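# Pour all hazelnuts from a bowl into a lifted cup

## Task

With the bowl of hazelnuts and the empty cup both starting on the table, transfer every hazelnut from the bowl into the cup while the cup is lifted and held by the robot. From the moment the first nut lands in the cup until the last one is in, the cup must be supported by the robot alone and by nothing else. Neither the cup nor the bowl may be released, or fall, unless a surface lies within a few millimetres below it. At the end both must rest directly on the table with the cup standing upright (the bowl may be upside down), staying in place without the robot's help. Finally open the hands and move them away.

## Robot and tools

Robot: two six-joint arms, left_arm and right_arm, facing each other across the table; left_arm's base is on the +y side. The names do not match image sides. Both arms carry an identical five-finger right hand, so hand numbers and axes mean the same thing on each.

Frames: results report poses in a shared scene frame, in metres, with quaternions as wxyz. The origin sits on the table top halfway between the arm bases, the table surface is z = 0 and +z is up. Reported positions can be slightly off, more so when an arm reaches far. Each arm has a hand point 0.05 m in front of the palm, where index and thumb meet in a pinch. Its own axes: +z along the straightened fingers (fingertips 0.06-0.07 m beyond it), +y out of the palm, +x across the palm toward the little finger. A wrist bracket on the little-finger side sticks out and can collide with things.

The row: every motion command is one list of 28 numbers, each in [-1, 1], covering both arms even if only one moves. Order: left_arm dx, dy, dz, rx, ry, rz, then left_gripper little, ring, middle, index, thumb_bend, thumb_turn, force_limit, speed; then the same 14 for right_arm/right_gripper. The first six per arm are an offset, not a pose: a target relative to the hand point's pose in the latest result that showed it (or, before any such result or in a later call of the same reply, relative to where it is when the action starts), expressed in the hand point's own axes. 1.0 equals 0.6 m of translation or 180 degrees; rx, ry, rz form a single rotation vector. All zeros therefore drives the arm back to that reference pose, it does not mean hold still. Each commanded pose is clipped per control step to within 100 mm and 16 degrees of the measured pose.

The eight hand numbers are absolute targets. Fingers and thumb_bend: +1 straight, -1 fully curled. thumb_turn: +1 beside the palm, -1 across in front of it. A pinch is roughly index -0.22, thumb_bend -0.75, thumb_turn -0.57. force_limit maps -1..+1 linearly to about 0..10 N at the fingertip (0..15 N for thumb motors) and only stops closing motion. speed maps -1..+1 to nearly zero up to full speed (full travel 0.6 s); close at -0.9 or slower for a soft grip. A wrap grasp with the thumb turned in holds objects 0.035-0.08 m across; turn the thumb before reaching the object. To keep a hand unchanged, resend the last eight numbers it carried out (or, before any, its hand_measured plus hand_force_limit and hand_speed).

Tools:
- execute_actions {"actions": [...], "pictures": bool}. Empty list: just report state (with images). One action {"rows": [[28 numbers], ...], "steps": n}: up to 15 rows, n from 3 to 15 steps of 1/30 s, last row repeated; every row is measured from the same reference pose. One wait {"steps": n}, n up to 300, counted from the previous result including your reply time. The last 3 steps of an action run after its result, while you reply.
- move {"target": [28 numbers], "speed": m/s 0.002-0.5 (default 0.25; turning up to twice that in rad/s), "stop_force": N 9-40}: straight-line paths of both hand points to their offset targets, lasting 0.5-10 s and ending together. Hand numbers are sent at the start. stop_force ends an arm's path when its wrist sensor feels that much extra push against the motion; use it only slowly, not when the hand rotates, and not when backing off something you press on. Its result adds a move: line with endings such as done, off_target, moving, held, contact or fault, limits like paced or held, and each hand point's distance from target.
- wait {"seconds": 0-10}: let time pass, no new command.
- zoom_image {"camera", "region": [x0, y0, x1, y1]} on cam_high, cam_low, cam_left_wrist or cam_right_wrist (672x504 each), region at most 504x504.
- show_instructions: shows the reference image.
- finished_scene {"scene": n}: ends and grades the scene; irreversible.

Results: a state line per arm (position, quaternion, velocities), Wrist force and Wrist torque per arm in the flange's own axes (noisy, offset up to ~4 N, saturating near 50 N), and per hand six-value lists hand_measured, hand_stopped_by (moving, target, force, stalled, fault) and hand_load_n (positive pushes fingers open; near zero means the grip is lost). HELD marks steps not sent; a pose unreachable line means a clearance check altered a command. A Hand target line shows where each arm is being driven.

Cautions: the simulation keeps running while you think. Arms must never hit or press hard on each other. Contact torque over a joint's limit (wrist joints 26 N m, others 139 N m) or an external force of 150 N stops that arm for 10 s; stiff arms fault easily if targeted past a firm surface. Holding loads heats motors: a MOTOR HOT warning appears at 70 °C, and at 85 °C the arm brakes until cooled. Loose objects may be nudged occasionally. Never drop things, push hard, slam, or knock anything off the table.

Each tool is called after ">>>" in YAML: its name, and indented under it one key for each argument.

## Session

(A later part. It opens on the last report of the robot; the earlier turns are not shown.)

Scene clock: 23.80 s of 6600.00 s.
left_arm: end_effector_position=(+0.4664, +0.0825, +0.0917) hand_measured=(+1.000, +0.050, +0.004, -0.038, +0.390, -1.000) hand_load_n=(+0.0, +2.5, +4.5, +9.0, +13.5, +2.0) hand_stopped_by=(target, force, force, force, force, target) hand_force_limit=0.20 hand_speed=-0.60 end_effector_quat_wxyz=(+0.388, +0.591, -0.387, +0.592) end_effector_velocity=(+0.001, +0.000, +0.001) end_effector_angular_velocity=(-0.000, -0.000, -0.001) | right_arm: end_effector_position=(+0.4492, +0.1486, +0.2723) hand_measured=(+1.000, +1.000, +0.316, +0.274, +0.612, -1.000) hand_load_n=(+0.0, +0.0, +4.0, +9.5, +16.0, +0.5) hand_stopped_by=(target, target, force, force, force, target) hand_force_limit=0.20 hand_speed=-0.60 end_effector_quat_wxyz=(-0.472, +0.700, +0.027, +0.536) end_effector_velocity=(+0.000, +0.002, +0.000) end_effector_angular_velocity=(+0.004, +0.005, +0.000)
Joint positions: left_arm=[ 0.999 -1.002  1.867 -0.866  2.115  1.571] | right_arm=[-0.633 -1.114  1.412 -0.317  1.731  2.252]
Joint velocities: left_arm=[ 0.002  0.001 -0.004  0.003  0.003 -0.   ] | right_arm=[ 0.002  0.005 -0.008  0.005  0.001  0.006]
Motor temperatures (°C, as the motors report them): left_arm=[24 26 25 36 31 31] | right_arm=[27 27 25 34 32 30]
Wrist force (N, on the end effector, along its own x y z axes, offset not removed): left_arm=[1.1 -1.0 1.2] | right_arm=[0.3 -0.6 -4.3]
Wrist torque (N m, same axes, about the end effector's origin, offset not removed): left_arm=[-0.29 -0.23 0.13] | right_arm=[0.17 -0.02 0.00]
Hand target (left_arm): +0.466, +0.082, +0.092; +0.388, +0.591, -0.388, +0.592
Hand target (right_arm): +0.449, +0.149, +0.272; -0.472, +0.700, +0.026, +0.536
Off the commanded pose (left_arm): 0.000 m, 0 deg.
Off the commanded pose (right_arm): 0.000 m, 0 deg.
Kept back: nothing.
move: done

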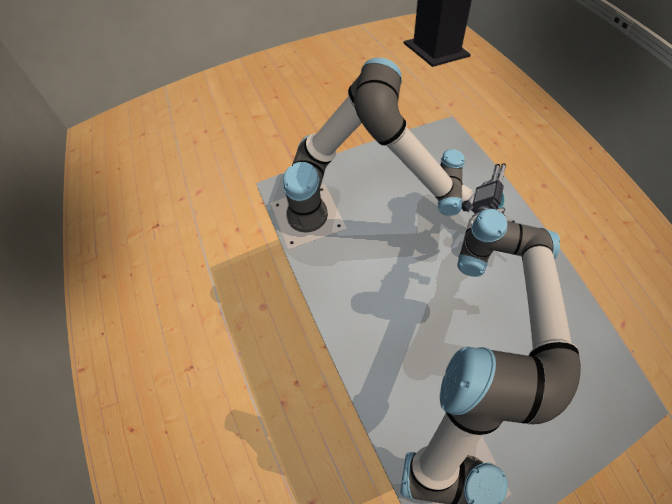

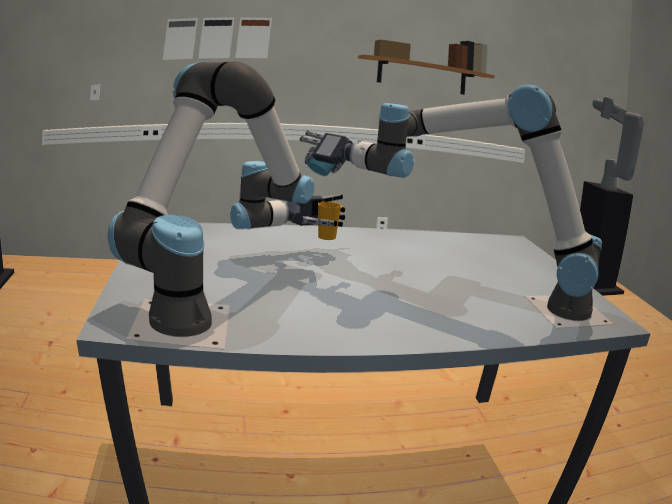

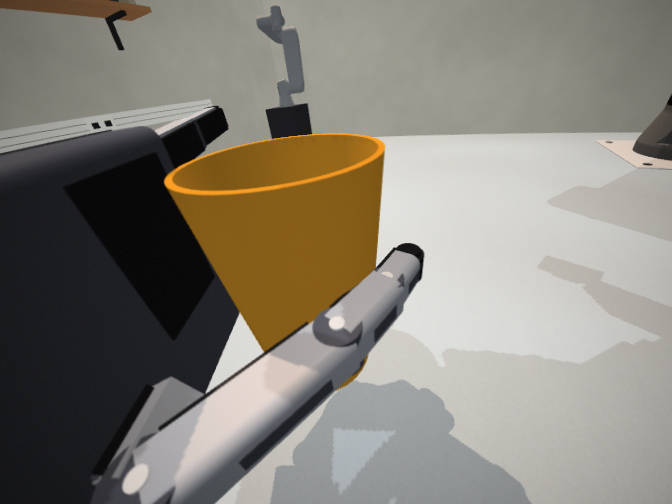

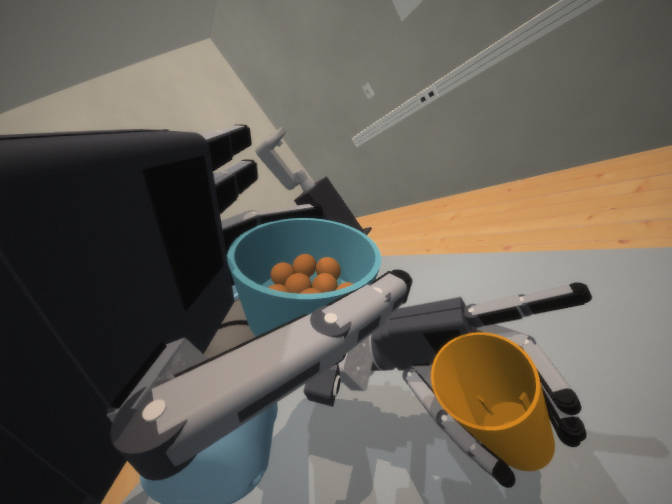

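>>> move:
  target: [0,0,0,0,0,0,1,-0.6,-0.6,-0.6,-0.5,-1,0.2,-0.6,-0.07,0.083,-0.025,0,0,0.17,1,1,-0.2,-0.6,-0.5,-1,0.2,-0.6]
  speed: 0.05

Scene clock: 29.67 s of 6600.00 s.
left_arm: end_effector_position=(+0.4664, +0.0825, +0.0917) hand_measured=(+1.000, +0.050, +0.004, -0.038, +0.390, -1.000) hand_load_n=(+0.0, +2.5, +4.5, +9.0, +13.5, +2.0) hand_stopped_by=(target, force, force, force, force, target) hand_force_limit=0.20 hand_speed=-0.60 end_effector_quat_wxyz=(+0.388, +0.591, -0.387, +0.592) end_effector_velocity=(+0.000, +0.001, -0.000) end_effector_angular_velocity=(+0.000, +0.001, +0.001) | right_arm: end_effector_position=(+0.4475, +0.1305, +0.2081) hand_measured=(+1.000, +1.000, +0.316, +0.274, +0.612, -1.000) hand_load_n=(+0.0, +0.0, +4.0, +9.5, +16.0, +0.5) hand_stopped_by=(target, target, force, force, force, target) hand_force_limit=0.20 hand_speed=-0.60 end_effector_quat_wxyz=(-0.596, +0.682, -0.159, +0.393) end_effector_velocity=(+0.001, -0.001, -0.001) end_effector_angular_velocity=(+0.008, +0.006, -0.001)
Joint positions: left_arm=[ 0.999 -1.002  1.867 -0.866  2.115  1.571] | right_arm=[-0.715 -1.129  1.596 -0.486  1.648  2.786]
Joint velocities: left_arm=[ 0.001  0.     0.     0.     0.    -0.001] | right_arm=[-0.002  0.     0.004 -0.006 -0.001  0.01 ]
Motor temperatures (°C, as the motors report them): left_arm=[24 26 25 36 31 31] | right_arm=[27 27 25 34 32 30]
Wrist force (N, on the end effector, along its own x y z axes, offset not removed): left_arm=[-1.1 -3.7 0.7] | right_arm=[0.6 0.6 -1.4]
Wrist torque (N m, same axes, about the end effector's origin, offset not removed): left_arm=[-0.67 0.11 -0.09] | right_arm=[0.26 -0.09 0.06]
Hand target (left_arm): +0.466, +0.082, +0.092; +0.388, +0.591, -0.387, +0.592
Hand target (right_arm): +0.448, +0.130, +0.208; -0.596, +0.682, -0.159, +0.392
Off the commanded pose (left_arm): 0.000 m, 0 deg.
Off the commanded pose (right_arm): 0.000 m, 0 deg.
Kept back: nothing.
move: done

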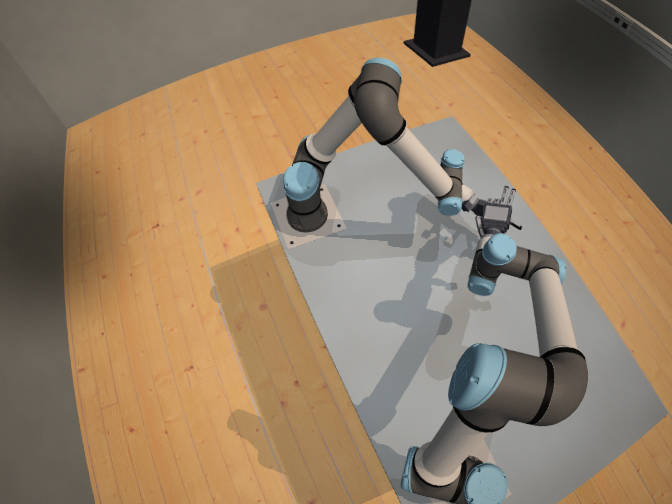

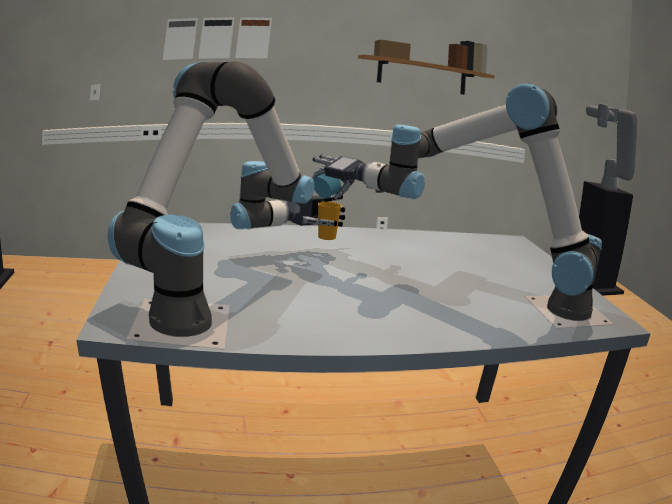

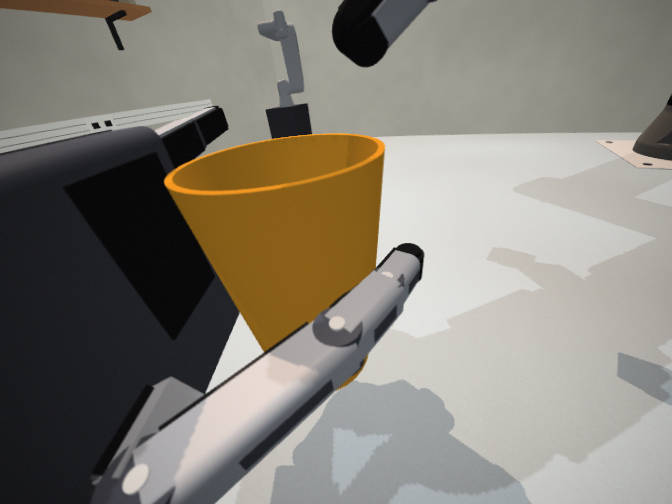

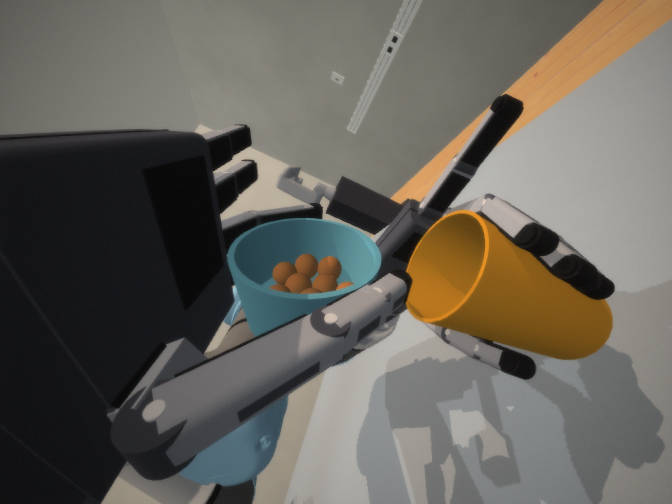

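>>> move:
  target: [0,0,0,0,0,0,1,-0.6,-0.6,-0.6,-0.5,-1,0.2,-0.6,0.01,0.03,-0.012,0,0,0.22,1,1,-0.2,-0.6,-0.5,-1,0.2,-0.6]
  speed: 0.035

>>> move:
  target: [0,0,0,0,0,0,1,-0.6,-0.6,-0.6,-0.5,-1,0.2,-0.6,0,-0.1,-0.2,0,0,0,1,1,-0.2,-0.6,-0.5,-1,0.2,-0.6]
  speed: 0.15

>>> move:
  target: [0,0,0,0,0,0,1,-0.6,-0.6,-0.6,-0.5,-1,0.2,-0.6,0.35,0.1,0.05,0,0,-0.61,1,1,-0.2,-0.6,-0.5,-1,0.2,-0.6]
  speed: 0.3

Scene clock: 40.00 s of 6600.00 s.
left_arm: end_effector_position=(+0.4664, +0.0825, +0.0917) hand_measured=(+1.000, +0.050, +0.004, -0.038, +0.390, -1.000) hand_load_n=(+0.0, +2.5, +4.5, +9.5, +13.5, +2.0) hand_stopped_by=(target, force, force, force, force, target) hand_force_limit=0.20 hand_speed=-0.60 end_effector_quat_wxyz=(+0.388, +0.591, -0.387, +0.592) end_effector_velocity=(-0.001, -0.001, -0.000) end_effector_angular_velocity=(+0.001, +0.000, -0.001) | right_arm: end_effector_position=(+0.4507, +0.1171, +0.1931) hand_measured=(+1.000, +1.000, +0.316, +0.274, +0.612, -1.000) hand_load_n=(+0.0, +0.0, +4.0, +9.5, +16.0, +0.0) hand_stopped_by=(target, target, force, force, force, target) hand_force_limit=0.20 hand_speed=-0.60 end_effector_quat_wxyz=(+0.694, -0.588, +0.380, -0.168) end_effector_velocity=(-0.000, +0.000, -0.000) end_effector_angular_velocity=(+0.011, +0.010, +0.001)
Joint positions: left_arm=[ 0.999 -1.002  1.867 -0.866  2.115  1.571] | right_arm=[-0.816 -1.131  1.703 -0.591  1.548  3.478]
Joint velocities: left_arm=[-0.001  0.     0.001  0.    -0.     0.001] | right_arm=[-0.001  0.001  0.002 -0.004 -0.002  0.015]
Motor temperatures (°C, as the motors report them): left_arm=[24 26 25 36 31 31] | right_arm=[27 27 25 34 32 30]
Wrist force (N, on the end effector, along its own x y z axes, offset not removed): left_arm=[0.3 -3.4 -0.3] | right_arm=[-1.1 -0.6 -1.1]
Wrist torque (N m, same axes, about the end effector's origin, offset not removed): left_arm=[-0.48 -0.04 0.20] | right_arm=[0.13 0.18 -0.27]
Hand target (left_arm): +0.466, +0.082, +0.092; +0.388, +0.591, -0.387, +0.592
Hand target (right_arm): +0.451, +0.117, +0.193; +0.694, -0.588, +0.380, -0.167
Off the commanded pose (left_arm): 0.000 m, 0 deg.
Off the commanded pose (right_arm): 0.000 m, 0 deg.
Kept back: nothing.
move: done

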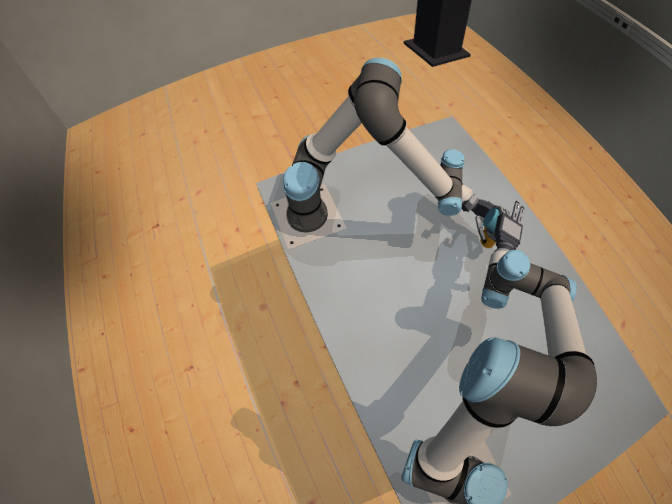

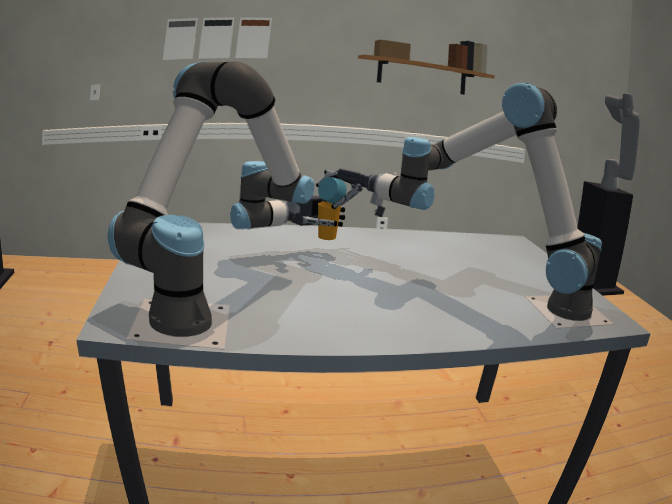

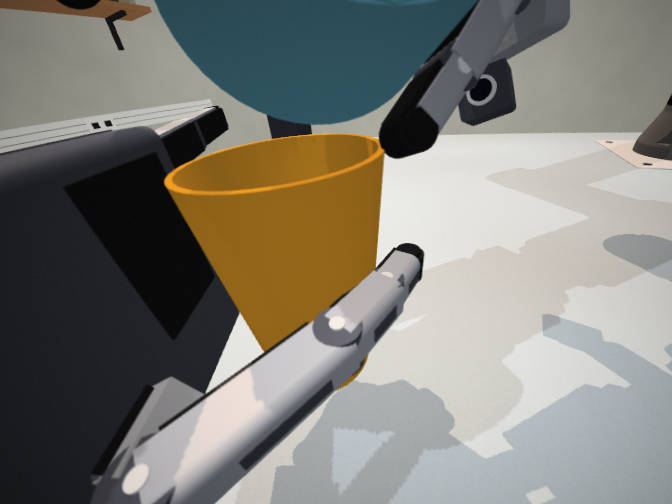

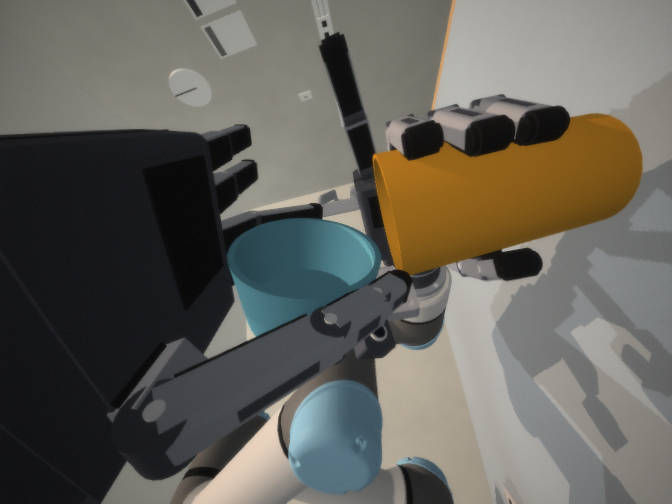

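Scene clock: 41.47 s of 6600.00 s.
left_arm: end_effector_position=(+0.4664, +0.0825, +0.0917) hand_measured=(+1.000, +0.050, +0.004, -0.038, +0.390, -1.000) hand_load_n=(+0.0, +2.5, +4.5, +9.0, +13.5, +2.0) hand_stopped_by=(target, force, force, force, force, target) hand_force_limit=0.20 hand_speed=-0.60 end_effector_quat_wxyz=(+0.388, +0.591, -0.387, +0.592) end_effector_velocity=(-0.001, -0.000, -0.000) end_effector_angular_velocity=(-0.000, +0.001, -0.001) | right_arm: end_effector_position=(+0.3768, +0.0195, +0.2475) hand_measured=(+1.000, +1.000, +0.316, +0.274, +0.612, -1.000) hand_load_n=(+0.0, +0.0, +4.0, +9.5, +16.0, +0.0) hand_stopped_by=(target, target, force, force, force, target) hand_force_limit=0.20 hand_speed=-0.60 end_effector_quat_wxyz=(+0.694, -0.588, +0.380, -0.168) end_effector_velocity=(-0.001, -0.002, +0.001) end_effector_angular_velocity=(+0.001, -0.001, -0.000)
Joint positions: left_arm=[ 0.999 -1.002  1.867 -0.866  2.115  1.571] | right_arm=[-0.874 -1.468  1.992 -0.543  1.49   3.479]
Joint velocities: left_arm=[-0.001  0.     0.001 -0.    -0.    -0.001] | right_arm=[-0.002 -0.006  0.004  0.    -0.002 -0.   ]
Motor temperatures (°C, as the motors report them): left_arm=[24 26 25 36 31 31] | right_arm=[27 27 25 34 32 30]
Wrist force (N, on the end effector, along its own x y z axes, offset not removed): left_arm=[-2.2 -1.6 0.9] | right_arm=[0.5 -1.3 -2.6]
Wrist torque (N m, same axes, about the end effector's origin, offset not removed): left_arm=[-0.34 0.34 -0.10] | right_arm=[0.00 0.07 -0.10]
Hand target (left_arm): +0.466, +0.082, +0.092; +0.388, +0.591, -0.387, +0.592
Hand target (right_arm): +0.377, +0.019, +0.248; +0.694, -0.588, +0.380, -0.168
Off the commanded pose (left_arm): 0.000 m, 0 deg.
Off the commanded pose (right_arm): 0.000 m, 0 deg.
Kept back: nothing.
move: done

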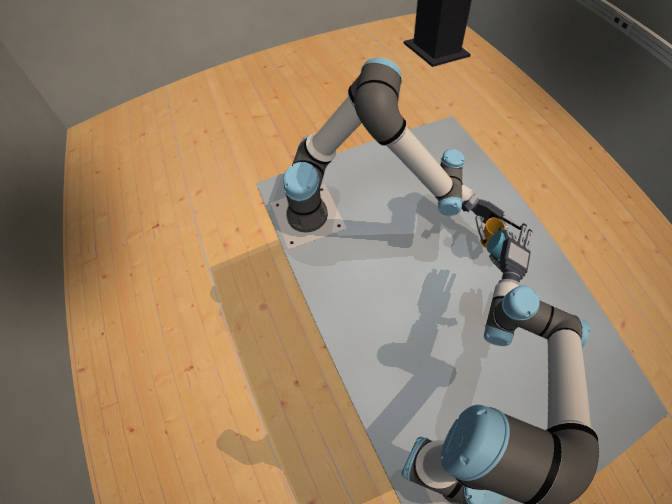

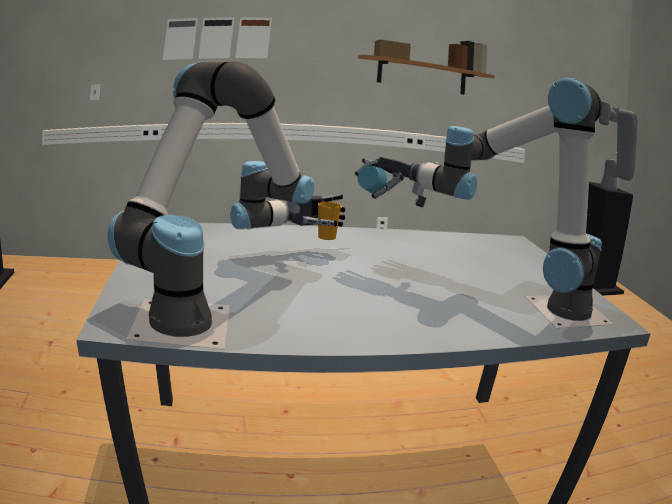

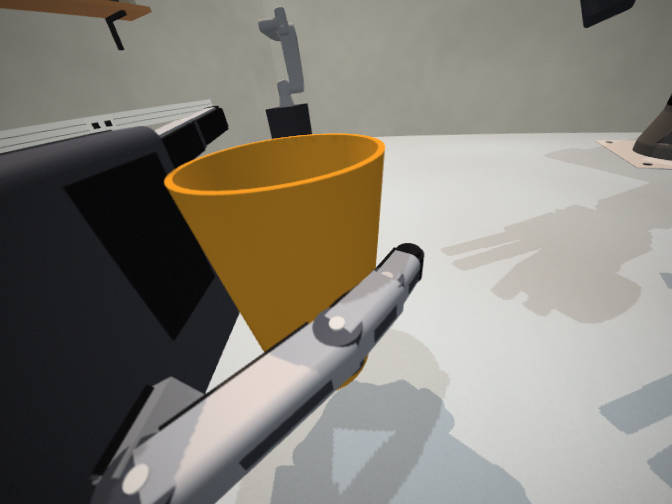

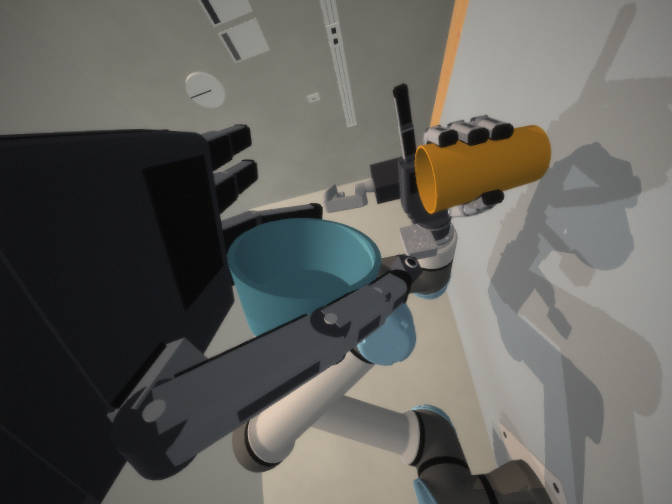

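Scene clock: 45.20 s of 6600.00 s.
left_arm: end_effector_position=(+0.4664, +0.0825, +0.0917) hand_measured=(+1.000, +0.050, +0.004, -0.038, +0.390, -1.000) hand_load_n=(+0.0, +2.5, +4.5, +9.0, +13.5, +2.0) hand_stopped_by=(target, force, force, force, force, target) hand_force_limit=0.20 hand_speed=-0.60 end_effector_quat_wxyz=(+0.388, +0.591, -0.387, +0.592) end_effector_velocity=(-0.001, -0.001, -0.000) end_effector_angular_velocity=(+0.000, +0.001, -0.002) | right_arm: end_effector_position=(+0.5232, -0.0875, +0.1221) hand_measured=(+1.000, +1.000, +0.316, +0.274, +0.612, -1.000) hand_load_n=(+0.0, +0.0, +4.0, +9.5, +16.0, +0.5) hand_stopped_by=(target, target, force, force, force, target) hand_force_limit=0.20 hand_speed=-0.60 end_effector_quat_wxyz=(-0.262, +0.649, +0.263, +0.664) end_effector_velocity=(+0.000, +0.000, -0.001) end_effector_angular_velocity=(-0.009, -0.009, +0.003)
Joint positions: left_arm=[ 0.999 -1.002  1.867 -0.866  2.115  1.571] | right_arm=[-1.033 -1.178  2.081 -0.922  1.331  1.567]
Joint velocities: left_arm=[-0.002  0.     0.     0.     0.    -0.   ] | right_arm=[-0.001  0.004  0.002 -0.006 -0.004 -0.013]
Motor temperatures (°C, as the motors report them): left_arm=[24 26 25 36 31 31] | right_arm=[27 27 25 34 32 30]
Wrist force (N, on the end effector, along its own x y z axes, offset not removed): left_arm=[-0.8 -3.2 -0.6] | right_arm=[-1.5 -2.6 -2.1]
Wrist torque (N m, same axes, about the end effector's origin, offset not removed): left_arm=[-0.52 0.07 0.00] | right_arm=[-0.18 0.22 -0.23]
Hand target (left_arm): +0.466, +0.082, +0.092; +0.388, +0.591, -0.387, +0.592
Hand target (right_arm): +0.523, -0.088, +0.122; -0.261, +0.649, +0.263, +0.664
Off the commanded pose (left_arm): 0.000 m, 0 deg.
Off the commanded pose (right_arm): 0.000 m, 0 deg.
Kept back: nothing.
move: done

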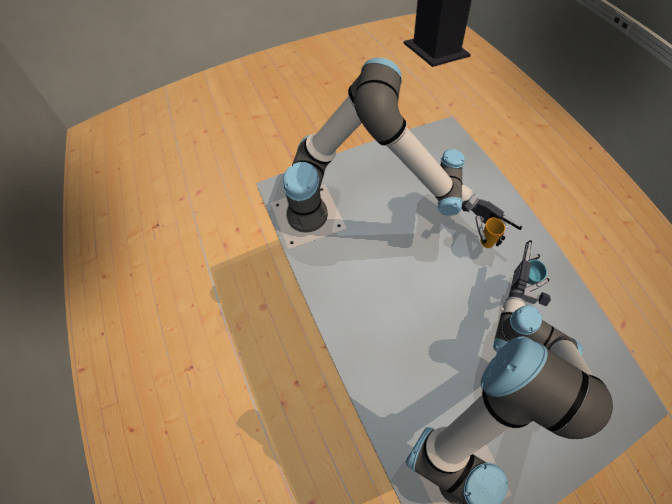

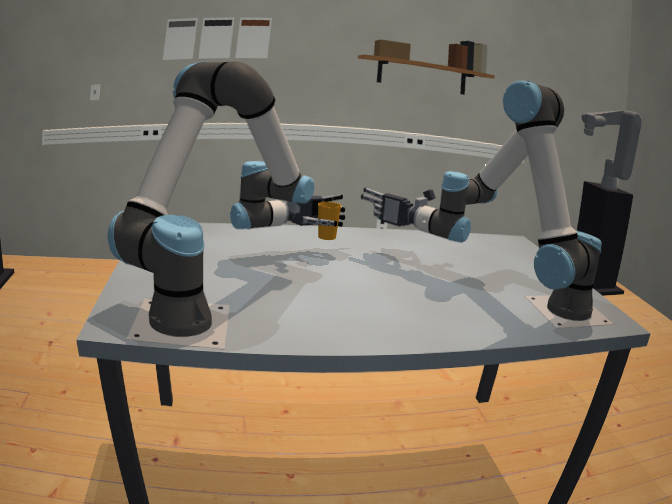

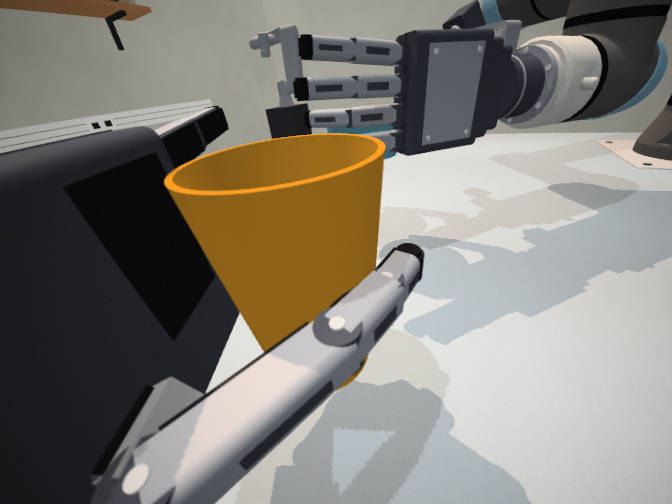

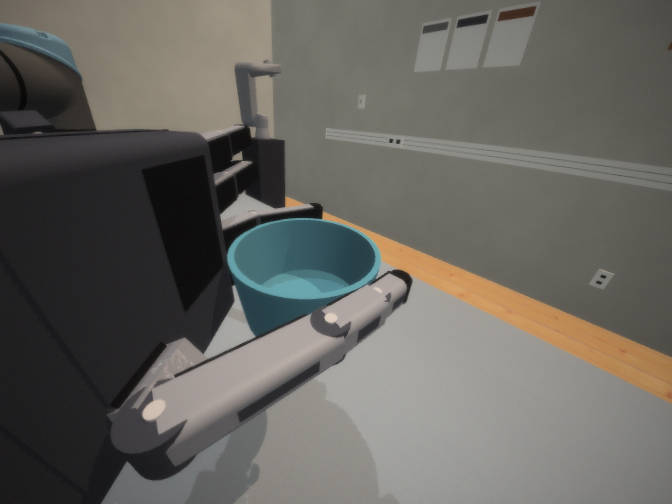

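>>> move:
  target: [-0.072,0,0,0.09,0,0,1,-0.6,-0.6,-0.6,-0.5,-1,0.2,-0.6,-0.163,0.06,0,0,-0.02,0,1,1,-0.2,-0.6,-0.5,-1,0.2,-0.6]
  speed: 0.1

>>> move:
  target: [-0.02,0,0,0,0,0,1,-0.6,-0.6,-0.6,-0.5,-1,0.2,-0.6,-0.02,0,0,0,0,0,1,1,-0.2,-0.6,-0.5,-1,0.2,-0.6]
  speed: 0.005
  stop_force: 9

>>> move:
  target: [0,0,0,0,0,0,1,1,1,1,1,-1,0,0,0,0,0,0,0,0,1,1,1,1,1,-1,0,0]

>>> move:
  target: [0.01,-0.03,-0.2,0,0,0,1,1,1,1,1,-1,0,0,0.02,-0.02,-0.2,0,0,0,1,1,1,1,1,-1,0,0]
  speed: 0.15

>>> finished_scene:
  scene: 2

Scene clock: 47.30 s of 6600.00 s.
left_arm: end_effector_position=(+0.4663, +0.0826, +0.0487) hand_measured=(+1.000, +0.050, +0.004, -0.038, +0.390, -1.000) hand_load_n=(+0.0, +2.5, +4.5, +9.0, +13.5, +2.0) hand_stopped_by=(target, force, force, force, force, target) hand_force_limit=0.20 hand_speed=-0.60 end_effector_quat_wxyz=(+0.301, +0.640, -0.300, +0.640) end_effector_velocity=(+0.000, +0.001, -0.001) end_effector_angular_velocity=(-0.000, +0.001, +0.008) | right_arm: end_effector_position=(+0.5497, -0.1128, +0.0247) hand_measured=(+1.000, +1.000, +0.316, +0.274, +0.612, -1.000) hand_load_n=(+0.0, +0.0, +4.0, +9.5, +16.0, +0.5) hand_stopped_by=(target, target, force, force, force, target) hand_force_limit=0.20 hand_speed=-0.60 end_effector_quat_wxyz=(-0.254, +0.670, +0.271, +0.643) end_effector_velocity=(+0.001, -0.001, -0.002) end_effector_angular_velocity=(-0.001, -0.001, -0.001)
Joint positions: left_arm=[ 0.865 -0.996  2.047 -1.051  1.7    1.571] | right_arm=[-1.116 -0.979  2.079 -1.054  1.248  1.548]
Joint velocities: left_arm=[-0.003  0.001  0.004 -0.004 -0.01  -0.001] | right_arm=[-0.002  0.005 -0.002 -0.002 -0.001 -0.002]
Motor temperatures (°C, as the motors report them): left_arm=[24 26 25 36 31 31] | right_arm=[27 27 25 34 32 30]
Wrist force (N, on the end effector, along its own x y z axes, offset not removed): left_arm=[-1.9 -0.6 0.1] | right_arm=[-0.7 1.5 -0.9]
Wrist torque (N m, same axes, about the end effector's origin, offset not removed): left_arm=[-0.12 0.30 0.00] | right_arm=[0.39 -0.09 0.01]
Hand target (left_arm): +0.466, +0.083, +0.049; +0.300, +0.640, -0.300, +0.640
Hand target (right_arm): +0.550, -0.113, +0.024; -0.254, +0.670, +0.271, +0.643
Off the commanded pose (left_arm): 0.000 m, 0 deg.
Off the commanded pose (right_arm): 0.000 m, 0 deg.
Kept back: nothing.
move: done

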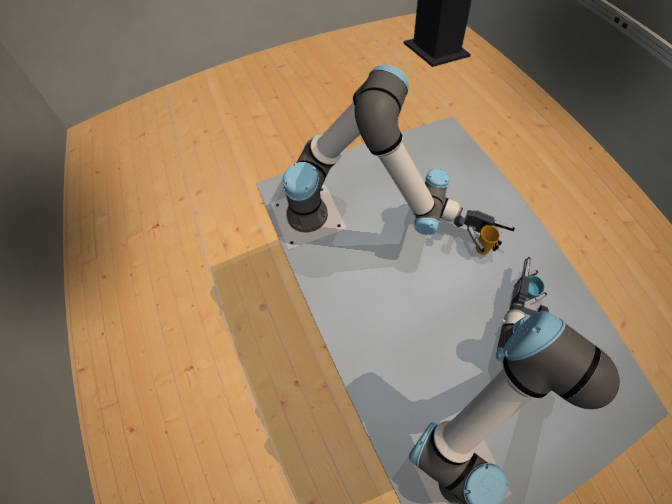

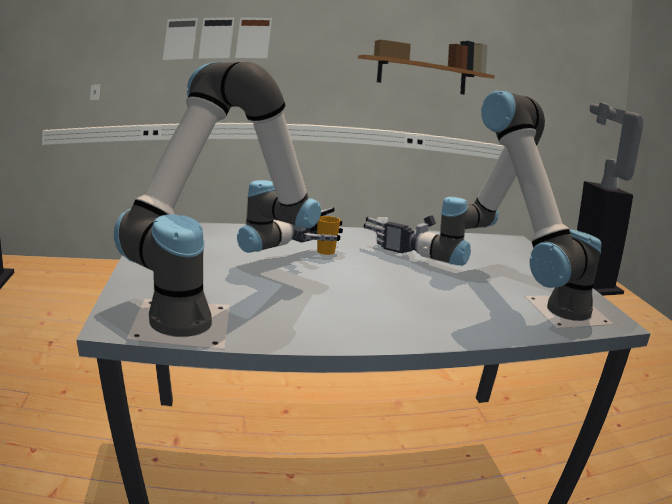

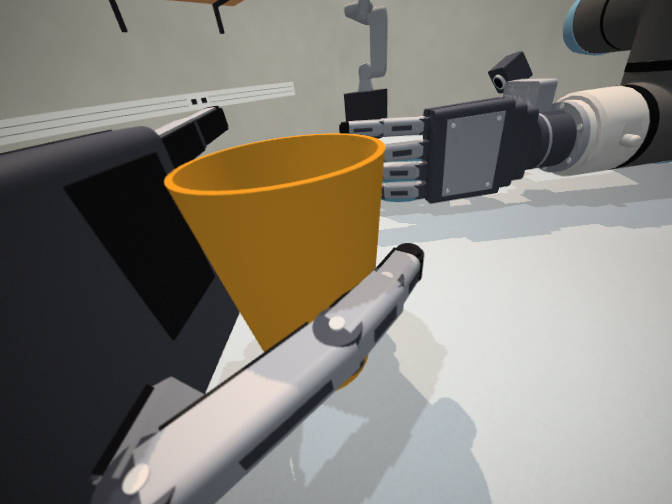

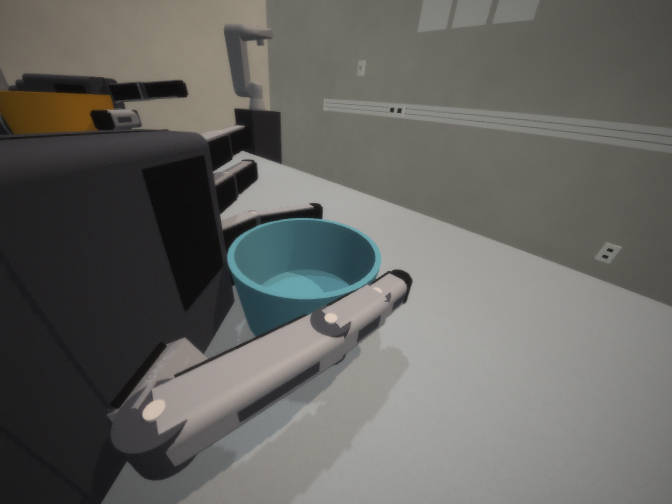

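Scene clock: 48.87 s of 6600.00 s.
left_arm: end_effector_position=(+0.4664, +0.0825, +0.0430) hand_measured=(+1.000, +0.050, +0.004, -0.038, +0.390, -1.000) hand_load_n=(+0.0, +4.0, +5.0, +8.0, +13.0, -3.0) hand_stopped_by=(target, force, force, force, force, target) hand_force_limit=0.20 hand_speed=-0.60 end_effector_quat_wxyz=(+0.301, +0.640, -0.300, +0.640) end_effector_velocity=(+0.000, +0.000, +0.002) end_effector_angular_velocity=(-0.001, +0.002, +0.001) | right_arm: end_effector_position=(+0.5496, -0.1130, +0.0188) hand_measured=(+1.000, +1.000, +0.316, +0.274, +0.612, -1.000) hand_load_n=(+0.0, +0.0, +3.5, +9.0, +16.5, -0.5) hand_stopped_by=(target, target, force, force, force, target) hand_force_limit=0.20 hand_speed=-0.60 end_effector_quat_wxyz=(-0.254, +0.670, +0.271, +0.643) end_effector_velocity=(-0.001, +0.000, +0.000) end_effector_angular_velocity=(-0.001, +0.005, +0.000)
Joint positions: left_arm=[ 0.865 -0.983  2.047 -1.064  1.7    1.571] | right_arm=[-1.116 -0.965  2.08  -1.069  1.248  1.547]
Joint velocities: left_arm=[ 0.001 -0.004  0.     0.003  0.    -0.002] | right_arm=[ 0.001 -0.004 -0.     0.008  0.     0.002]
Motor temperatures (°C, as the motors report them): left_arm=[24 26 25 36 31 31] | right_arm=[27 27 25 34 32 30]
Wrist force (N, on the end effector, along its own x y z axes, offset not removed): left_arm=[13.4 -4.8 1.6] | right_arm=[8.4 -1.8 -4.8]
Wrist torque (N m, same axes, about the end effector's origin, offset not removed): left_arm=[-0.51 -0.37 0.04] | right_arm=[0.04 0.42 0.09]
Hand target (left_arm): +0.466, +0.083, +0.043; +0.301, +0.640, -0.300, +0.640
Hand target (right_arm): +0.550, -0.113, +0.019; -0.254, +0.670, +0.271, +0.643
Off the commanded pose (left_arm): 0.006 m, 0 deg.
Off the commanded pose (right_arm): 0.006 m, 0 deg.
Kept back: nothing.
move: contact (left_arm, right_arm)

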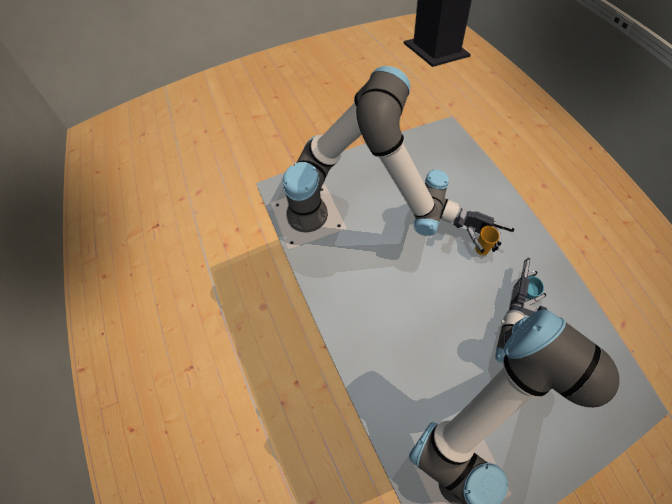

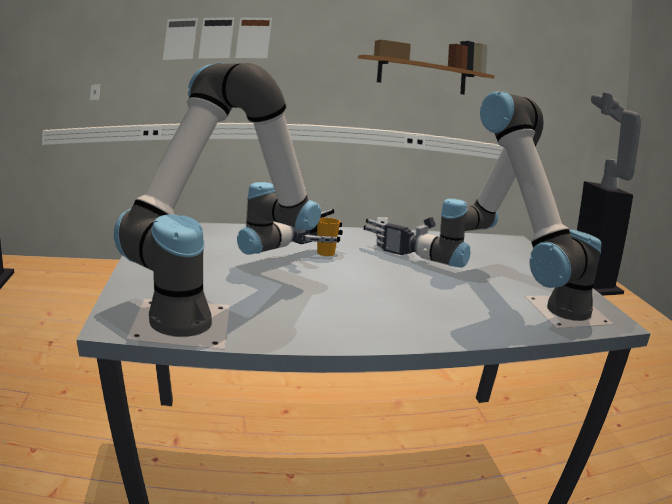

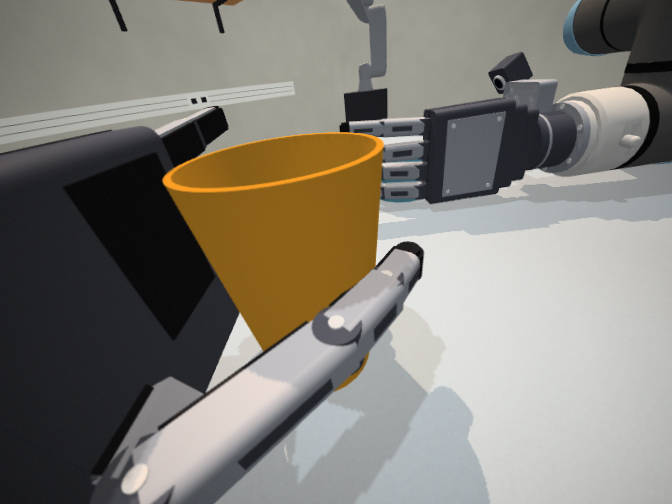

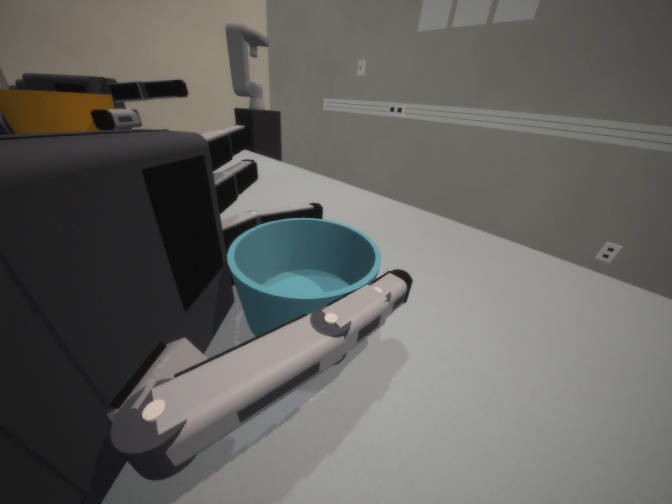

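Scene clock: 49.77 s of 6600.00 s.
left_arm: end_effector_position=(+0.4664, +0.0825, +0.0430) hand_measured=(+1.000, +1.000, +1.000, +1.000, +1.000, -1.000) hand_load_n=(+0.0, +0.0, +0.0, +0.0, +0.0, +0.0) hand_stopped_by=(target, target, target, target, target, target) hand_force_limit=0.00 hand_speed=0.00 end_effector_quat_wxyz=(+0.301, +0.640, -0.300, +0.640) end_effector_velocity=(+0.000, -0.000, -0.000) end_effector_angular_velocity=(-0.000, -0.000, -0.000) | right_arm: end_effector_position=(+0.5496, -0.1130, +0.0188) hand_measured=(+1.000, +1.000, +1.000, +1.000, +1.000, -1.000) hand_load_n=(+0.0, +0.0, +0.0, +0.0, +0.0, +0.0) hand_stopped_by=(target, target, target, target, target, target) hand_force_limit=0.00 hand_speed=0.00 end_effector_quat_wxyz=(-0.254, +0.670, +0.271, +0.643) end_effector_velocity=(+0.000, +0.000, +0.001) end_effector_angular_velocity=(+0.002, -0.002, +0.000)
Joint positions: left_arm=[ 0.865 -0.983  2.047 -1.064  1.7    1.571] | right_arm=[-1.116 -0.965  2.08  -1.069  1.248  1.547]
Joint velocities: left_arm=[ 0.     0.001 -0.    -0.001  0.     0.   ] | right_arm=[-0.     0.    -0.    -0.003 -0.001  0.001]
Motor temperatures (°C, as the motors report them): left_arm=[24 26 25 36 31 31] | right_arm=[27 27 25 34 32 30]
Wrist force (N, on the end effector, along its own x y z axes, offset not removed): left_arm=[-1.1 -0.7 -1.2] | right_arm=[-0.4 -0.3 -1.1]
Wrist torque (N m, same axes, about the end effector's origin, offset not removed): left_arm=[-0.06 0.31 0.17] | right_arm=[0.24 0.07 -0.19]
Hand target (left_arm): +0.466, +0.083, +0.043; +0.301, +0.640, -0.300, +0.640
Hand target (right_arm): +0.550, -0.113, +0.019; -0.254, +0.670, +0.271, +0.643
Off the commanded pose (left_arm): 0.000 m, 0 deg.
Off the commanded pose (right_arm): 0.000 m, 0 deg.
Kept back: nothing.
move: done

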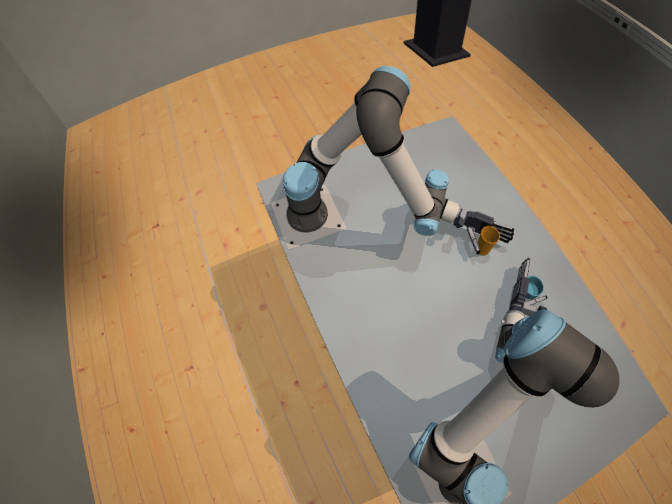

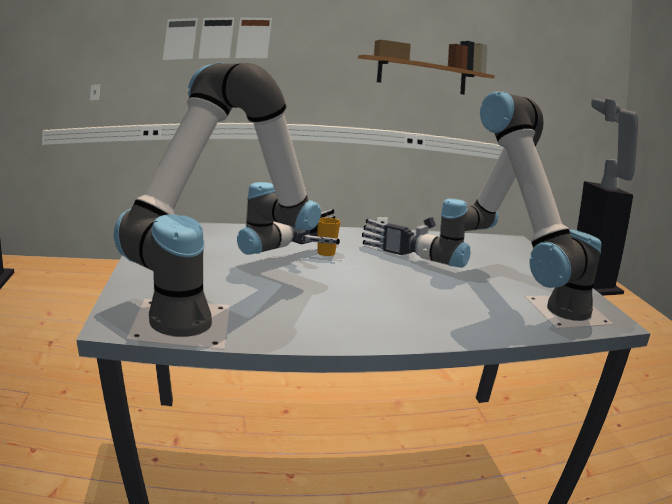

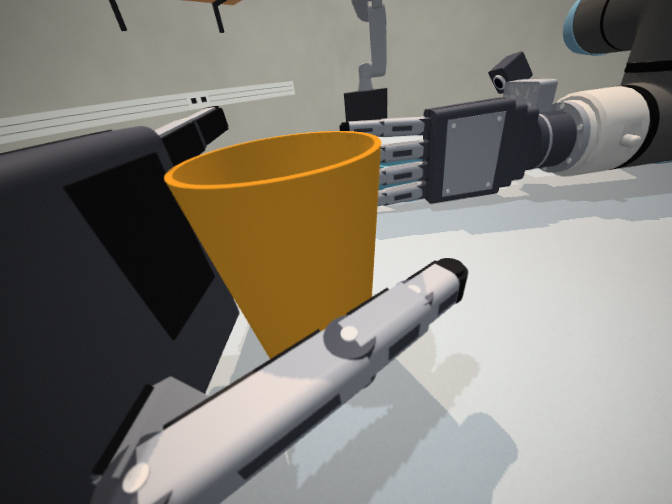

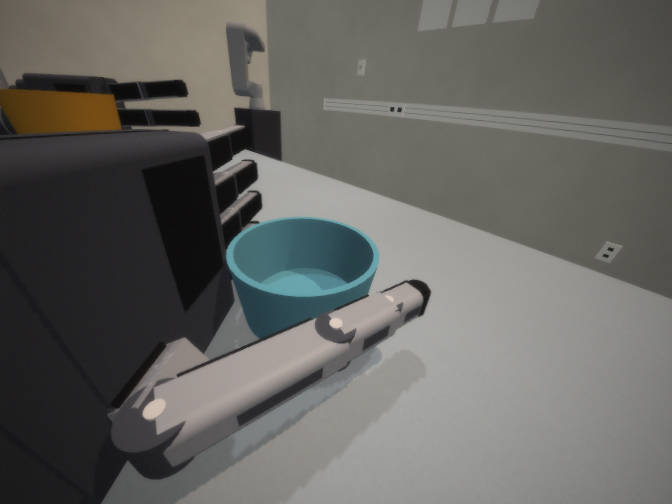

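Scene clock: 51.17 s of 6600.00 s.
left_arm: end_effector_position=(+0.4037, +0.1863, +0.0490) hand_measured=(+1.000, +1.000, +1.000, +1.000, +1.000, -1.000) hand_load_n=(+0.0, +0.0, +0.0, +0.0, +0.0, +0.0) hand_stopped_by=(target, target, target, target, target, target) hand_force_limit=0.00 hand_speed=0.00 end_effector_quat_wxyz=(+0.301, +0.640, -0.300, +0.640) end_effector_velocity=(-0.001, +0.002, +0.000) end_effector_angular_velocity=(-0.001, +0.000, +0.001) | right_arm: end_effector_position=(+0.4549, -0.1864, +0.0360) hand_measured=(+1.000, +1.000, +1.000, +1.000, +1.000, -1.000) hand_load_n=(+0.0, +0.0, +0.0, +0.0, +0.0, +0.0) hand_stopped_by=(target, target, target, target, target, target) hand_force_limit=0.00 hand_speed=0.00 end_effector_quat_wxyz=(-0.253, +0.670, +0.271, +0.643) end_effector_velocity=(-0.001, -0.001, +0.001) end_effector_angular_velocity=(+0.000, -0.003, +0.002)
Joint positions: left_arm=[ 0.97  -1.122  2.326 -1.204  1.804  1.571] | right_arm=[-1.208 -1.156  2.427 -1.223  1.156  1.543]
Joint velocities: left_arm=[ 0.003 -0.002  0.003 -0.001  0.002 -0.001] | right_arm=[-0.002 -0.004  0.005 -0.003 -0.003 -0.001]
Motor temperatures (°C, as the motors report them): left_arm=[24 26 25 36 31 31] | right_arm=[27 27 25 34 32 30]
Wrist force (N, on the end effector, along its own x y z axes, offset not removed): left_arm=[0.7 -0.7 -0.5] | right_arm=[0.8 -0.5 0.4]
Wrist torque (N m, same axes, about the end effector's origin, offset not removed): left_arm=[-0.27 -0.05 0.24] | right_arm=[0.03 0.00 -0.01]
Hand target (left_arm): +0.404, +0.186, +0.049; +0.301, +0.640, -0.300, +0.640
Hand target (right_arm): +0.455, -0.187, +0.036; -0.253, +0.670, +0.271, +0.643
Off the commanded pose (left_arm): 0.000 m, 0 deg.
Off the commanded pose (right_arm): 0.000 m, 0 deg.
Kept back: nothing.
move: done

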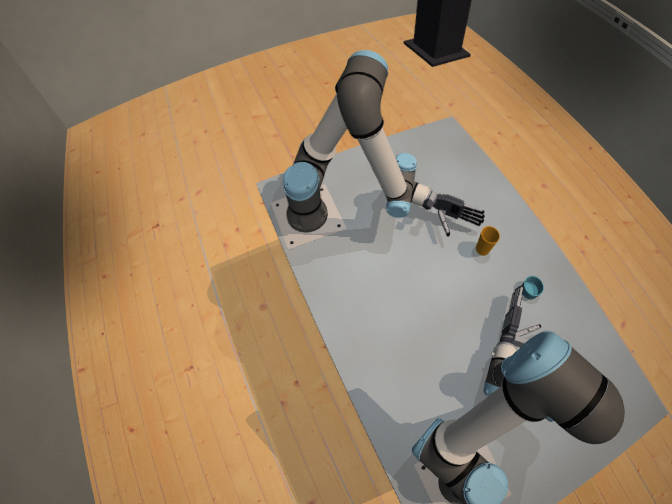

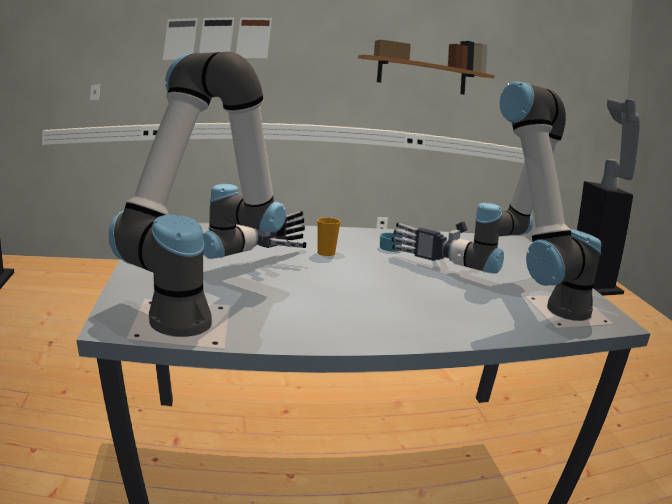

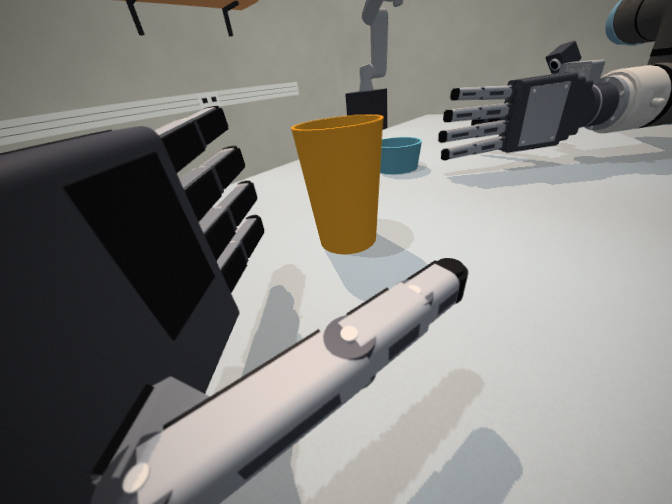

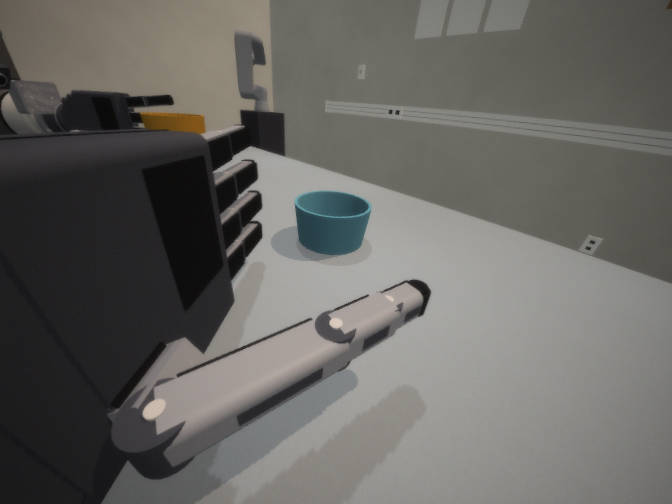

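The scene is finished: the task was done.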